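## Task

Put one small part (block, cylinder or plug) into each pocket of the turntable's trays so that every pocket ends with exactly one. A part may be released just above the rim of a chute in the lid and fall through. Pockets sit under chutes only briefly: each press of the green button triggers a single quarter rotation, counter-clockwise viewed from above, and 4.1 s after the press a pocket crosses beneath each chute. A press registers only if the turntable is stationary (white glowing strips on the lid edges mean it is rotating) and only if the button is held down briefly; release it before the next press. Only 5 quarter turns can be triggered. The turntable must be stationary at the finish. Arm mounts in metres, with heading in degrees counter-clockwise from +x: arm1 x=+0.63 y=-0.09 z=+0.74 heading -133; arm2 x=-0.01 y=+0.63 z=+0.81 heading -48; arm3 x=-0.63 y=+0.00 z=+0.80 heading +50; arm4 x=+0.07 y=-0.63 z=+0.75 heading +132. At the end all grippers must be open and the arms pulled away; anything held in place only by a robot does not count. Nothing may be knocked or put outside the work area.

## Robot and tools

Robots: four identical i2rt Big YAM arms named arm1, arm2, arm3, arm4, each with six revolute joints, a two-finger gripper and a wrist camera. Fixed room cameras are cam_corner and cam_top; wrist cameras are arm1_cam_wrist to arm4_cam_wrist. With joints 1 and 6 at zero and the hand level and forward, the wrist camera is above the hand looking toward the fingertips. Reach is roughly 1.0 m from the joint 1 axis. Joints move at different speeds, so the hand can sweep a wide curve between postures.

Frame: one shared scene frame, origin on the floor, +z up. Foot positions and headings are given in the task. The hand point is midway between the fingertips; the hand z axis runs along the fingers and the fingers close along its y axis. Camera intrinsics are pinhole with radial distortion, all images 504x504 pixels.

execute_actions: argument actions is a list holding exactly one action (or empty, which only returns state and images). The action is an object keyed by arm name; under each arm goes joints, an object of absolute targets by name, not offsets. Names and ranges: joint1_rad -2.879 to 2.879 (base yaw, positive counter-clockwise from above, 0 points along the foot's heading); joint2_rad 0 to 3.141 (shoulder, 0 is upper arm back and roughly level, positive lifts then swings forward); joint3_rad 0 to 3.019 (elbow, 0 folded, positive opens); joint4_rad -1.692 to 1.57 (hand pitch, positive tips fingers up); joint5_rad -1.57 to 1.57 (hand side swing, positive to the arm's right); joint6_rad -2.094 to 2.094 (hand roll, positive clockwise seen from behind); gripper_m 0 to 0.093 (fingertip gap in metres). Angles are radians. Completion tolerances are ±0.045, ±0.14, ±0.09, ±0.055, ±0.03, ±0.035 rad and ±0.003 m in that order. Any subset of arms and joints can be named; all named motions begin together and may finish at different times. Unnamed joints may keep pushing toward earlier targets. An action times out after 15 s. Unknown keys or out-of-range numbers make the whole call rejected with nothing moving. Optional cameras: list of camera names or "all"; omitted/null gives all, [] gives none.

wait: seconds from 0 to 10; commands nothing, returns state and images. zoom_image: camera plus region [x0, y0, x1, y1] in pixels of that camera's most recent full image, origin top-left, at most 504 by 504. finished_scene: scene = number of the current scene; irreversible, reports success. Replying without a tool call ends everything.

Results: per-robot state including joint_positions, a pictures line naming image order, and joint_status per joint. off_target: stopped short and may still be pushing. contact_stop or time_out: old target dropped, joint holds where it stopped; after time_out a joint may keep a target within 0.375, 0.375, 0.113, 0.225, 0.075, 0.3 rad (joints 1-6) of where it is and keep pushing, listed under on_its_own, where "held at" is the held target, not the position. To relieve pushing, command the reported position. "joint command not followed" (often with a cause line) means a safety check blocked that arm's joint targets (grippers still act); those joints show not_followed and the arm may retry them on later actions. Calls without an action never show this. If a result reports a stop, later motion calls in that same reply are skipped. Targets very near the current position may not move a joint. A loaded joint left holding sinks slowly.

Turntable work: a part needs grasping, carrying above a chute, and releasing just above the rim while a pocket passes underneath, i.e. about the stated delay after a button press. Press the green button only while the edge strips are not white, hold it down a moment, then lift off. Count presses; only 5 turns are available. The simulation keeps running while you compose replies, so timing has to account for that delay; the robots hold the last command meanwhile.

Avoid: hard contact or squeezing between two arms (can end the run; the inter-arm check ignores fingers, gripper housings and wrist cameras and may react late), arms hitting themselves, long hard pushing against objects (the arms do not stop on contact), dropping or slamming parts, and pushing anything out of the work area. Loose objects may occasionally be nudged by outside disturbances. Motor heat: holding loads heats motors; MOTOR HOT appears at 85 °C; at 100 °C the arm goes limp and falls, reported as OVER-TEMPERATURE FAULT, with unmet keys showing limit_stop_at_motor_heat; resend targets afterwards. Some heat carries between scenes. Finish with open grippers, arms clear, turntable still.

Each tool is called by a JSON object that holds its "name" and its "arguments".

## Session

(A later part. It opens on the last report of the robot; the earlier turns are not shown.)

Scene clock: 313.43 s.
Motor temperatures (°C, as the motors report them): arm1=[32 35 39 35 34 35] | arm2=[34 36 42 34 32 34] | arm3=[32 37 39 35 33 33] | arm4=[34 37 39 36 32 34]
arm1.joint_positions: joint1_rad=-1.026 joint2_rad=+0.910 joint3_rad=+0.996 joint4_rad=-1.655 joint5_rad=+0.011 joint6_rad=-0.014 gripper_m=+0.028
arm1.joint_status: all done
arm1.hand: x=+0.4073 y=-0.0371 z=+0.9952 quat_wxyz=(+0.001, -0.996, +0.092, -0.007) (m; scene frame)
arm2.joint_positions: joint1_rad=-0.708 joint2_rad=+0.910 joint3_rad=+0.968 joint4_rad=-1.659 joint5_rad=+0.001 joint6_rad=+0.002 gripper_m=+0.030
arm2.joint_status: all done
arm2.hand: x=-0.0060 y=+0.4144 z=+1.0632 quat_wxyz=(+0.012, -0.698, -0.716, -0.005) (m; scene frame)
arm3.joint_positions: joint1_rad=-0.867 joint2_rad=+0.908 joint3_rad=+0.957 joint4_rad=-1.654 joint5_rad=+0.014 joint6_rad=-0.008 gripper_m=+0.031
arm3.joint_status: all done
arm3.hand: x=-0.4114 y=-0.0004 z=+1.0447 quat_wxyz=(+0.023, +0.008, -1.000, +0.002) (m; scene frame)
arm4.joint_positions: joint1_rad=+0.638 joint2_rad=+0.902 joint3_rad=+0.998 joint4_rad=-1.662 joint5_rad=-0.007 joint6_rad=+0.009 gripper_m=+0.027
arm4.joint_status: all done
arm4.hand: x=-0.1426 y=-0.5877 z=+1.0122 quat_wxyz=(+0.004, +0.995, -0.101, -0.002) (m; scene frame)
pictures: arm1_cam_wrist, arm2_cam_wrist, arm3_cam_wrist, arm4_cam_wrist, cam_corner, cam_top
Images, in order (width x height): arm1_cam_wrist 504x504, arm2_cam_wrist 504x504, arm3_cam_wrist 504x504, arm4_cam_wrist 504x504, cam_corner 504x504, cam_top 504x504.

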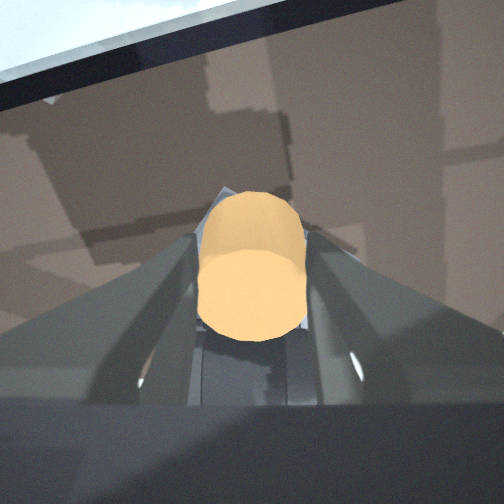

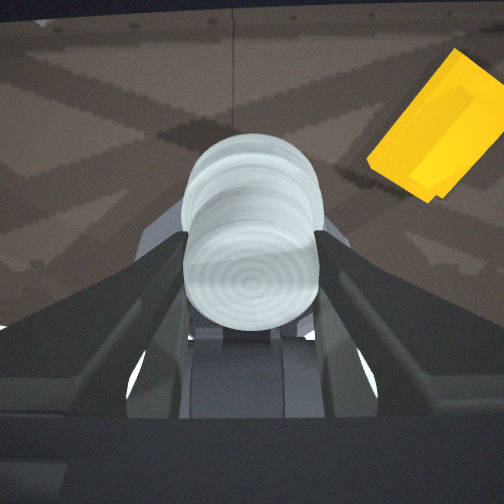

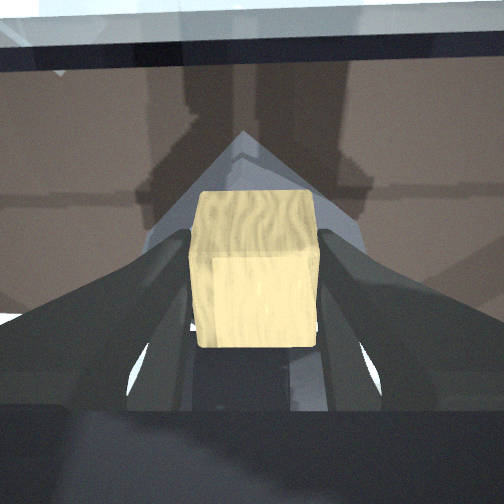

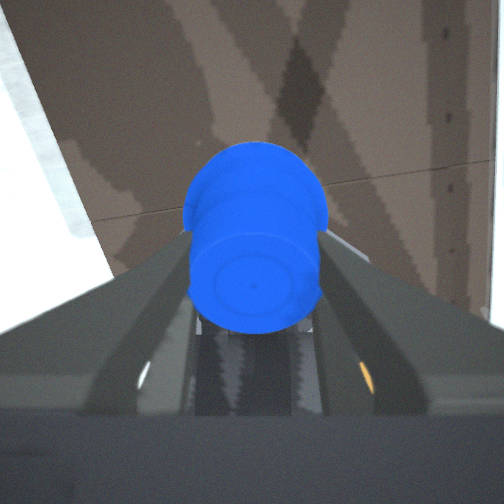

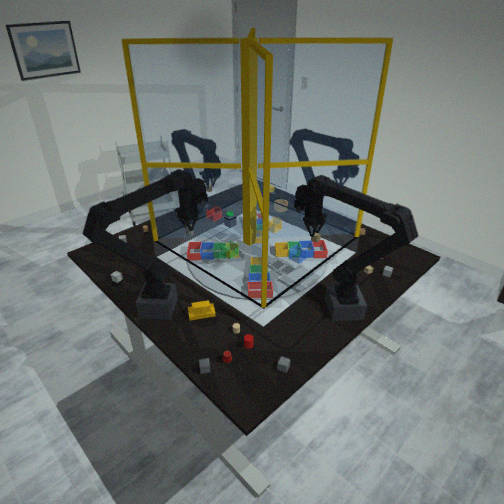

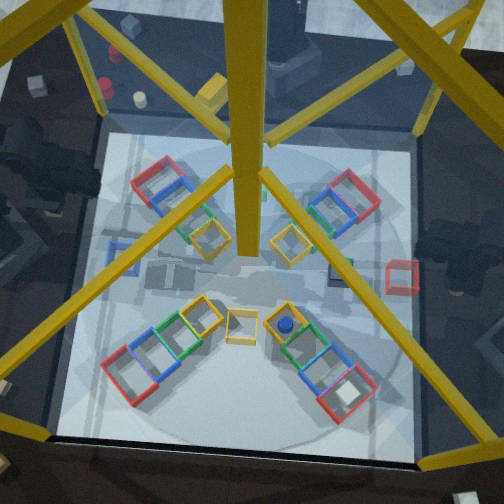

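{"name": "execute_actions", "arguments": {"actions": [{"arm1":{"joints":{"joint2_rad":1.473,"joint3_rad":1.375,"joint4_rad":-1.46}},"arm2":{"joints":{"joint2_rad":1.536,"joint3_rad":1.245,"joint4_rad":-1.25}},"arm3":{"joints":{"joint2_rad":1.333,"joint3_rad":1.07,"joint4_rad":-1.29}},"arm4":{"joints":{"joint1_rad":-0.60,"joint2_rad":1.43,"joint3_rad":1.21,"joint4_rad":-0.905}}}]}}

Scene clock: 365.60 s.
Motor temperatures (°C, as the motors report them): arm1=[32 34 42 35 34 35] | arm2=[34 34 49 34 32 34] | arm3=[32 36 45 35 33 32] | arm4=[34 36 43 36 32 34]
arm1.joint_positions: joint1_rad=-1.026 joint2_rad=+1.480 joint3_rad=+1.334 joint4_rad=-1.469 joint5_rad=+0.011 joint6_rad=-0.014 gripper_m=+0.028
arm1.joint_status: all done
arm1.hand: x=+0.2137 y=+0.0015 z=+0.9466 quat_wxyz=(-0.001, -0.995, +0.092, -0.030) (m; scene frame)
arm2.joint_positions: joint1_rad=-0.716 joint2_rad=+1.546 joint3_rad=+1.226 joint4_rad=-1.263 joint5_rad=+0.001 joint6_rad=+0.012 gripper_m=+0.030
arm2.joint_status: all done
arm2.hand: x=-0.0039 y=+0.1907 z=+0.9614 quat_wxyz=(+0.005, -0.704, -0.710, +0.001) (m; scene frame)
arm3.joint_positions: joint1_rad=-0.867 joint2_rad=+1.347 joint3_rad=+1.032 joint4_rad=-1.306 joint5_rad=+0.014 joint6_rad=-0.008 gripper_m=+0.031
arm3.joint_status: all done
arm3.hand: x=-0.2731 y=+0.0018 z=+0.9502 quat_wxyz=(+0.031, +0.008, -0.999, +0.002) (m; scene frame)
arm4.joint_positions: joint1_rad=-0.601 joint2_rad=+1.451 joint3_rad=+1.172 joint4_rad=-0.916 joint5_rad=-0.006 joint6_rad=-0.007 gripper_m=+0.027
arm4.joint_status: all done
arm4.hand: x=+0.0052 y=-0.1331 z=+0.9316 quat_wxyz=(-0.120, +0.744, -0.642, -0.142) (m; scene frame)
pictures: arm1_cam_wrist, arm2_cam_wrist, arm3_cam_wrist, arm4_cam_wrist, cam_corner, cam_top
Images, in order (width x height): arm1_cam_wrist 504x504, arm2_cam_wrist 504x504, arm3_cam_wrist 504x504, arm4_cam_wrist 504x504, cam_corner 504x504, cam_top 504x504.

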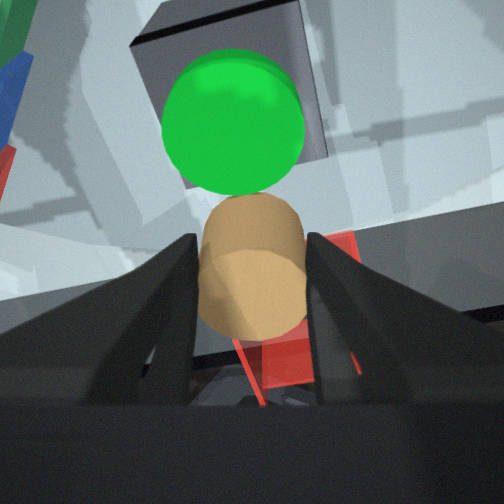

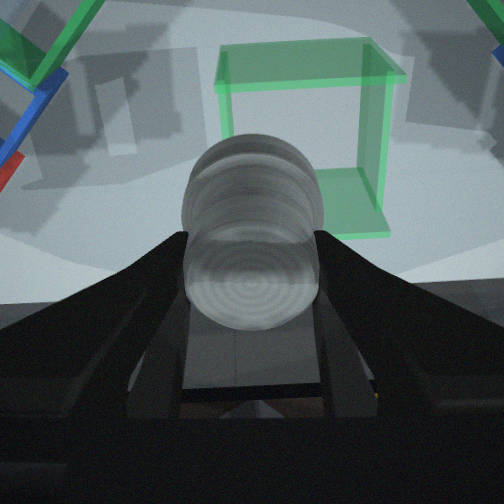

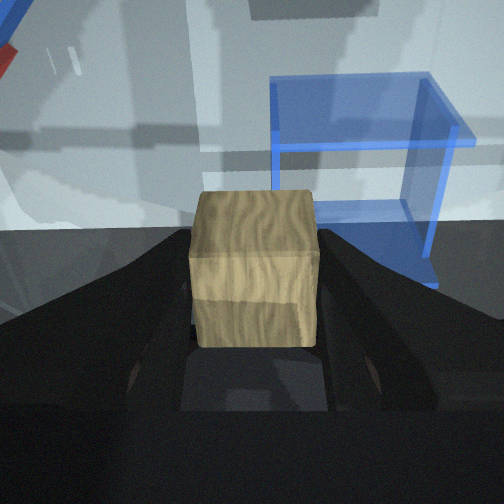

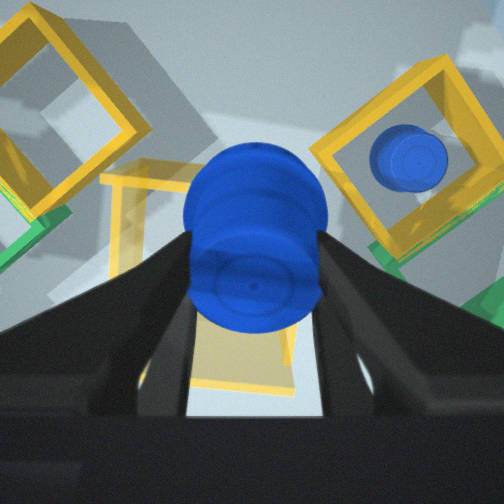

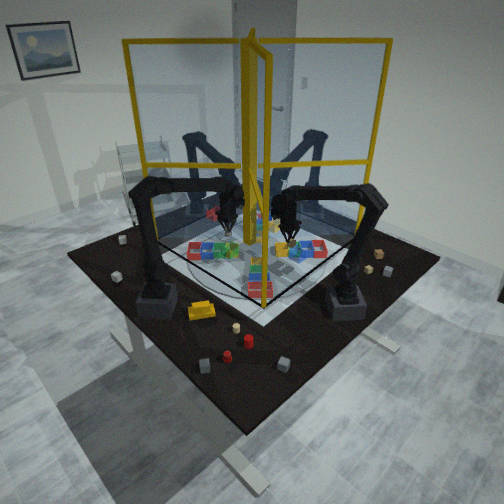

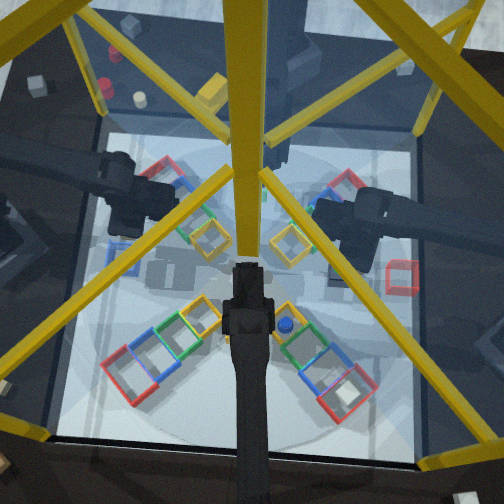

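{"name": "zoom_image", "arguments": {"camera": "cam_corner", "region": [180, 180, 340, 300]}}

{"name": "zoom_image", "arguments": {"camera": "arm4_cam_wrist", "region": [0, 0, 504, 420]}}

{"name": "zoom_image", "arguments": {"camera": "arm1_cam_wrist", "region": [0, 0, 504, 420]}}

Region (180, 180, 340, 300) of cam_corner's 504x504 image, scaled by 3.150, with more detail than that image has; it fills the top 378 rows of this view, and the rest is white.

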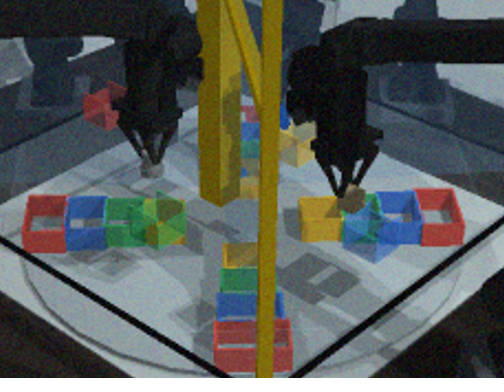

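Region (0, 0, 504, 420) of arm4_cam_wrist's 504x504 image, scaled by 1.000.

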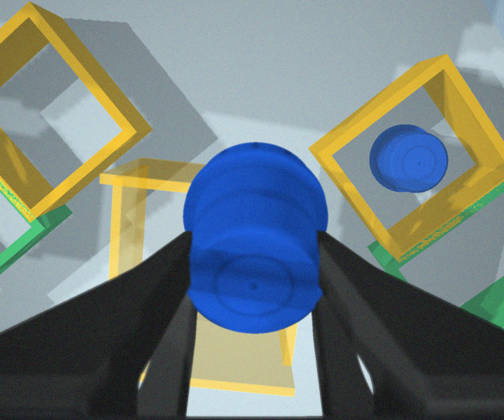

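Region (0, 0, 504, 420) of arm1_cam_wrist's 504x504 image, scaled by 1.000.

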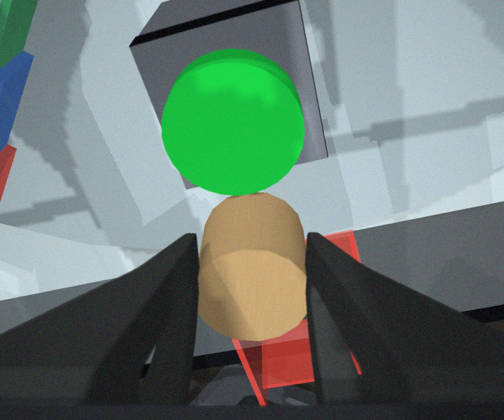

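{"name": "execute_actions", "arguments": {"actions": [{"arm1":{"joints":{"joint4_rad":-1.395}},"arm2":{"joints":{"joint1_rad":-0.757,"joint2_rad":1.565,"joint3_rad":1.178,"joint4_rad":-1.192}},"arm3":{"joints":{"joint1_rad":-0.988,"joint2_rad":1.265,"joint3_rad":0.918,"joint4_rad":-1.215}},"arm4":{"joints":{"joint1_rad":-0.565,"joint2_rad":1.40,"joint3_rad":1.14,"joint4_rad":-0.955}}}]}}

Scene clock: 437.67 s.
Motor temperatures (°C, as the motors report them): arm1=[32 36 46 35 34 35] | arm2=[34 37 48 34 32 34] | arm3=[32 37 45 35 33 32] | arm4=[34 37 47 36 32 34]
arm1.joint_positions: joint1_rad=-1.026 joint2_rad=+1.480 joint3_rad=+1.334 joint4_rad=-1.418 joint5_rad=+0.011 joint6_rad=-0.014 gripper_m=+0.028
arm1.joint_status: all done
arm1.hand: x=+0.2014 y=+0.0040 z=+0.9462 quat_wxyz=(+0.001, -0.996, +0.092, -0.004) (m; scene frame)
arm2.joint_positions: joint1_rad=-0.758 joint2_rad=+1.557 joint3_rad=+1.175 joint4_rad=-1.204 joint5_rad=+0.000 joint6_rad=+0.012 gripper_m=+0.030
arm2.joint_status: all done
arm2.hand: x=-0.0224 y=+0.1955 z=+0.9385 quat_wxyz=(+0.006, -0.719, -0.695, -0.001) (m; scene frame)
arm3.joint_positions: joint1_rad=-0.994 joint2_rad=+1.265 joint3_rad=+0.915 joint4_rad=-1.233 joint5_rad=+0.013 joint6_rad=-0.007 gripper_m=+0.031
arm3.joint_status: all done
arm3.hand: x=-0.3027 y=-0.0392 z=+0.9342 quat_wxyz=(+0.013, -0.055, -0.998, +0.001) (m; scene frame)
arm4.joint_positions: joint1_rad=-0.573 joint2_rad=+1.415 joint3_rad=+1.147 joint4_rad=-0.950 joint5_rad=-0.006 joint6_rad=-0.006 gripper_m=+0.027
arm4.joint_status: all done
arm4.hand: x=-0.0058 y=-0.1530 z=+0.9342 quat_wxyz=(-0.111, +0.754, -0.633, -0.135) (m; scene frame)
pictures: arm1_cam_wrist, arm2_cam_wrist, arm3_cam_wrist, arm4_cam_wrist, cam_corner, cam_top
Images, in order (width x height): arm1_cam_wrist 504x504, arm2_cam_wrist 504x504, arm3_cam_wrist 504x504, arm4_cam_wrist 504x504, cam_corner 504x504, cam_top 504x504.

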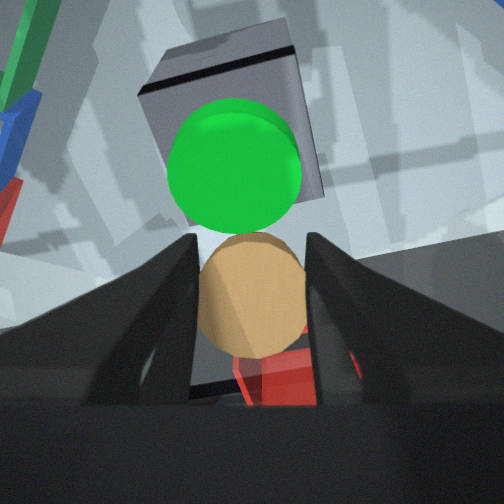

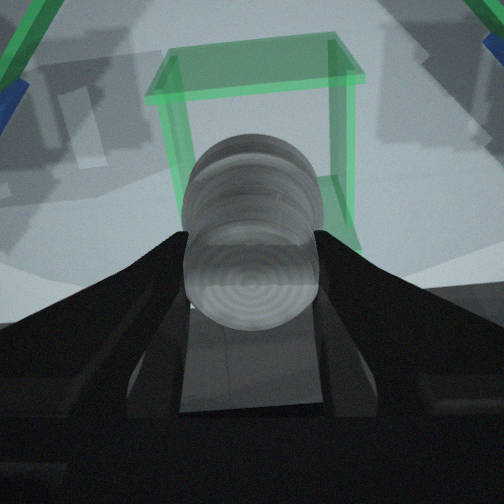

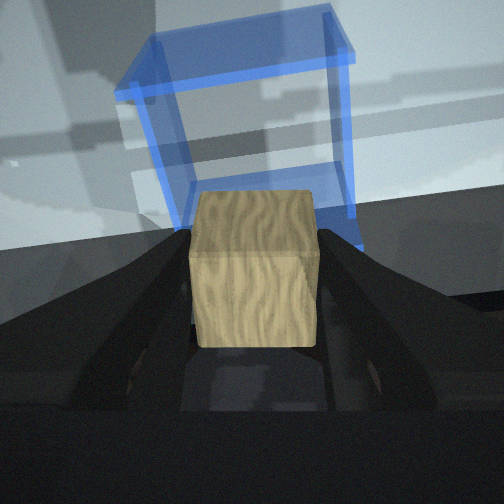

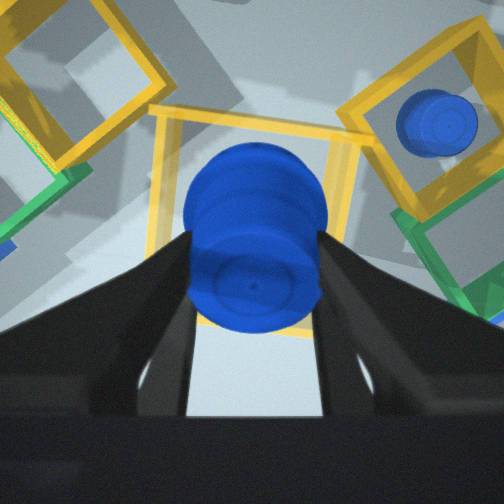

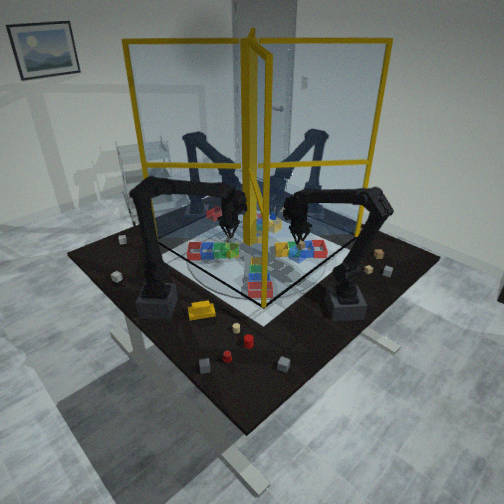

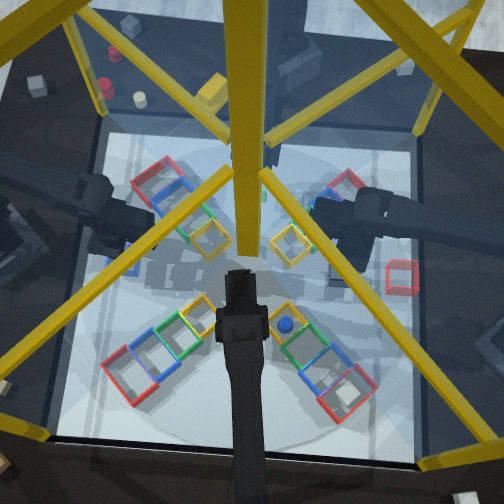

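{"name": "zoom_image", "arguments": {"camera": "arm1_cam_wrist", "region": [130, 80, 380, 410]}}

{"name": "zoom_image", "arguments": {"camera": "cam_corner", "region": [190, 170, 290, 250]}}

Region (130, 80, 380, 410) of arm1_cam_wrist's 504x504 image, scaled by 1.527, with more detail than that image has; it fills the left 382 columns of this view, and the rest is white.

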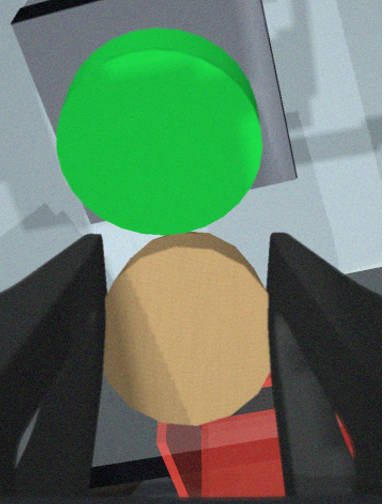

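Region (190, 170, 290, 250) of cam_corner's 504x504 image, scaled by 5.040, with more detail than that image has; it fills the top 403 rows of this view, and the rest is white.

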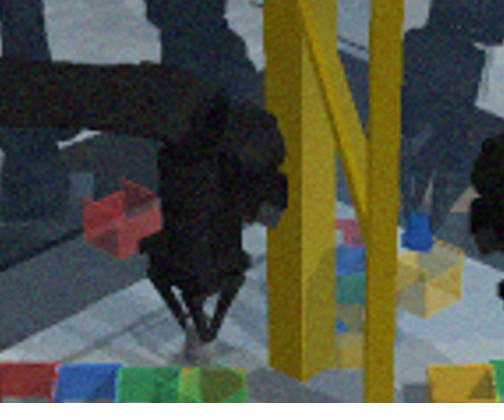

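{"name": "execute_actions", "arguments": {"actions": [{"arm1":{"joints":{"joint2_rad":1.39}},"arm3":{"joints":{"joint3_rad":0.97}},"arm4":{"joints":{"joint3_rad":1.2}}}], "cameras": ["arm1_cam_wrist"]}}

{"name": "execute_actions", "arguments": {"actions": [{"arm1":{"joints":{"joint2_rad":1.15,"joint3_rad":0.95,"joint4_rad":-0.71}}}]}}

Scene clock: 495.33 s.
Motor temperatures (°C, as the motors report them): arm1=[32 37 48 35 34 35] | arm2=[34 37 47 34 32 33] | arm3=[32 37 44 35 33 32] | arm4=[34 37 44 36 32 34]
arm1.joint_positions: joint1_rad=-1.026 joint2_rad=+1.380 joint3_rad=+1.334 joint4_rad=-1.411 joint5_rad=+0.011 joint6_rad=-0.014 gripper_m=+0.028
arm1.joint_status: all done
arm1.hand: x=+0.2093 y=+0.0027 z=+0.9874 quat_wxyz=(+0.007, -0.994, +0.093, +0.049) (m; scene frame)
arm2.joint_positions: joint1_rad=-0.758 joint2_rad=+1.557 joint3_rad=+1.175 joint4_rad=-1.204 joint5_rad=+0.000 joint6_rad=+0.012 gripper_m=+0.030
arm2.joint_status: not commanded
arm2.hand: x=-0.0224 y=+0.1955 z=+0.9385 quat_wxyz=(+0.006, -0.719, -0.695, -0.001) (m; scene frame)
arm3.joint_positions: joint1_rad=-0.994 joint2_rad=+1.265 joint3_rad=+0.915 joint4_rad=-1.233 joint5_rad=+0.013 joint6_rad=-0.007 gripper_m=+0.031
arm3.joint_status: all done
arm3.hand: x=-0.3027 y=-0.0392 z=+0.9342 quat_wxyz=(+0.013, -0.055, -0.998, +0.001) (m; scene frame)
arm4.joint_positions: joint1_rad=-0.573 joint2_rad=+1.415 joint3_rad=+1.147 joint4_rad=-0.950 joint5_rad=-0.006 joint6_rad=-0.006 gripper_m=+0.027
arm4.joint_status: all done
arm4.hand: x=-0.0058 y=-0.1530 z=+0.9342 quat_wxyz=(-0.111, +0.754, -0.633, -0.135) (m; scene frame)
pictures: arm1_cam_wrist
Images, in order (width x height): arm1_cam_wrist 504x504.

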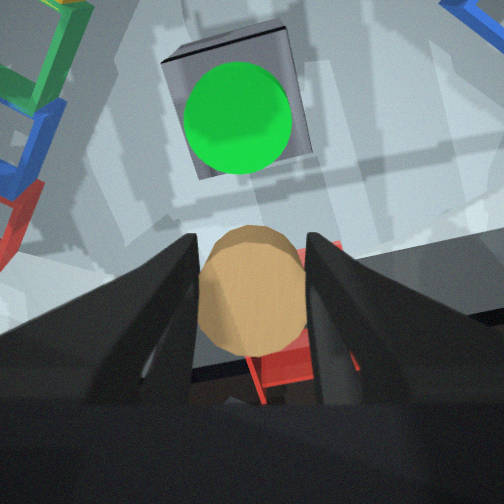

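Scene clock: 496.70 s.
Motor temperatures (°C, as the motors report them): arm1=[32 37 48 35 34 35] | arm2=[34 37 47 34 32 33] | arm3=[32 37 44 35 33 32] | arm4=[34 37 45 36 32 34]
arm1.joint_positions: joint1_rad=-1.026 joint2_rad=+1.140 joint3_rad=+0.954 joint4_rad=-0.732 joint5_rad=+0.011 joint6_rad=-0.014 gripper_m=+0.028
arm1.joint_status: all done
arm1.hand: x=+0.1860 y=+0.0073 z=+0.9703 quat_wxyz=(+0.035, -0.945, +0.091, +0.311) (m; scene frame)
arm2.joint_positions: joint1_rad=-0.758 joint2_rad=+1.557 joint3_rad=+1.175 joint4_rad=-1.204 joint5_rad=+0.000 joint6_rad=+0.012 gripper_m=+0.030
arm2.joint_status: not commanded
arm2.hand: x=-0.0224 y=+0.1955 z=+0.9385 quat_wxyz=(+0.006, -0.719, -0.695, -0.001) (m; scene frame)
arm3.joint_positions: joint1_rad=-0.994 joint2_rad=+1.265 joint3_rad=+0.915 joint4_rad=-1.233 joint5_rad=+0.013 joint6_rad=-0.007 gripper_m=+0.031
arm3.joint_status: not commanded
arm3.hand: x=-0.3027 y=-0.0392 z=+0.9342 quat_wxyz=(+0.013, -0.055, -0.998, +0.001) (m; scene frame)
arm4.joint_positions: joint1_rad=-0.573 joint2_rad=+1.415 joint3_rad=+1.147 joint4_rad=-0.950 joint5_rad=-0.006 joint6_rad=-0.006 gripper_m=+0.027
arm4.joint_status: not commanded
arm4.hand: x=-0.0058 y=-0.1530 z=+0.9342 quat_wxyz=(-0.111, +0.754, -0.633, -0.135) (m; scene frame)
pictures: arm1_cam_wrist, arm2_cam_wrist, arm3_cam_wrist, arm4_cam_wrist, cam_corner, cam_top
Images, in order (width x height): arm1_cam_wrist 504x504, arm2_cam_wrist 504x504, arm3_cam_wrist 504x504, arm4_cam_wrist 504x504, cam_corner 504x504, cam_top 504x504.

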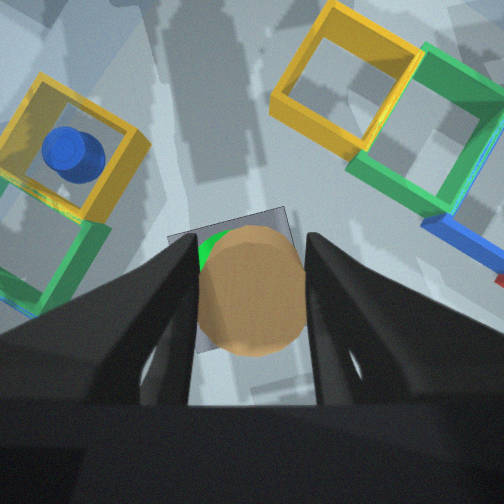

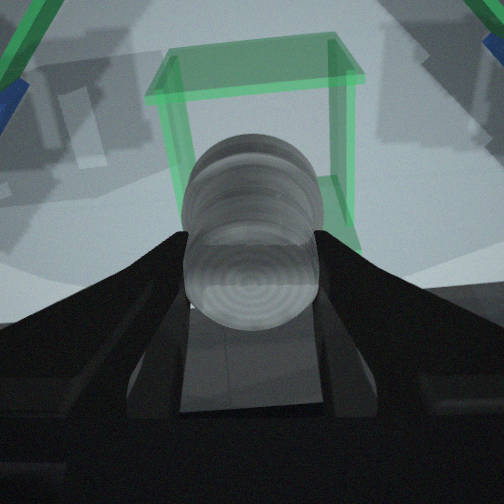

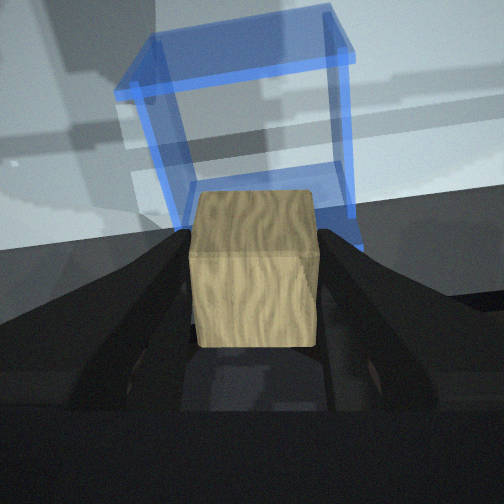

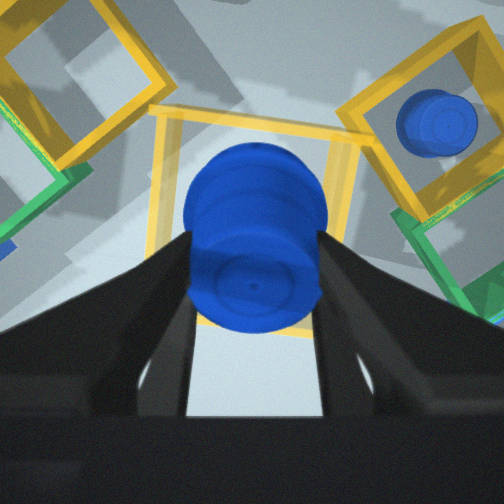

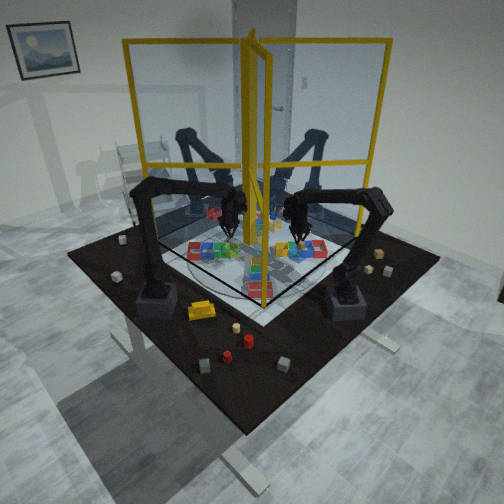

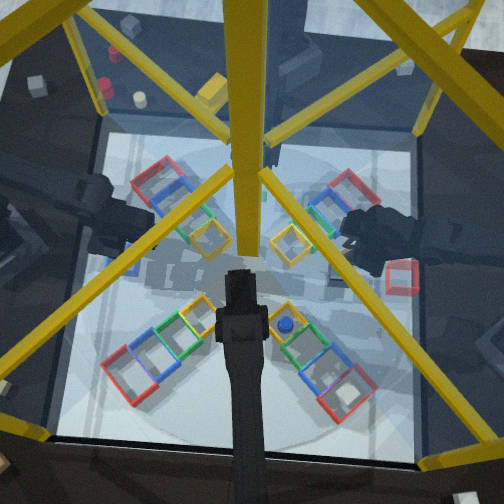

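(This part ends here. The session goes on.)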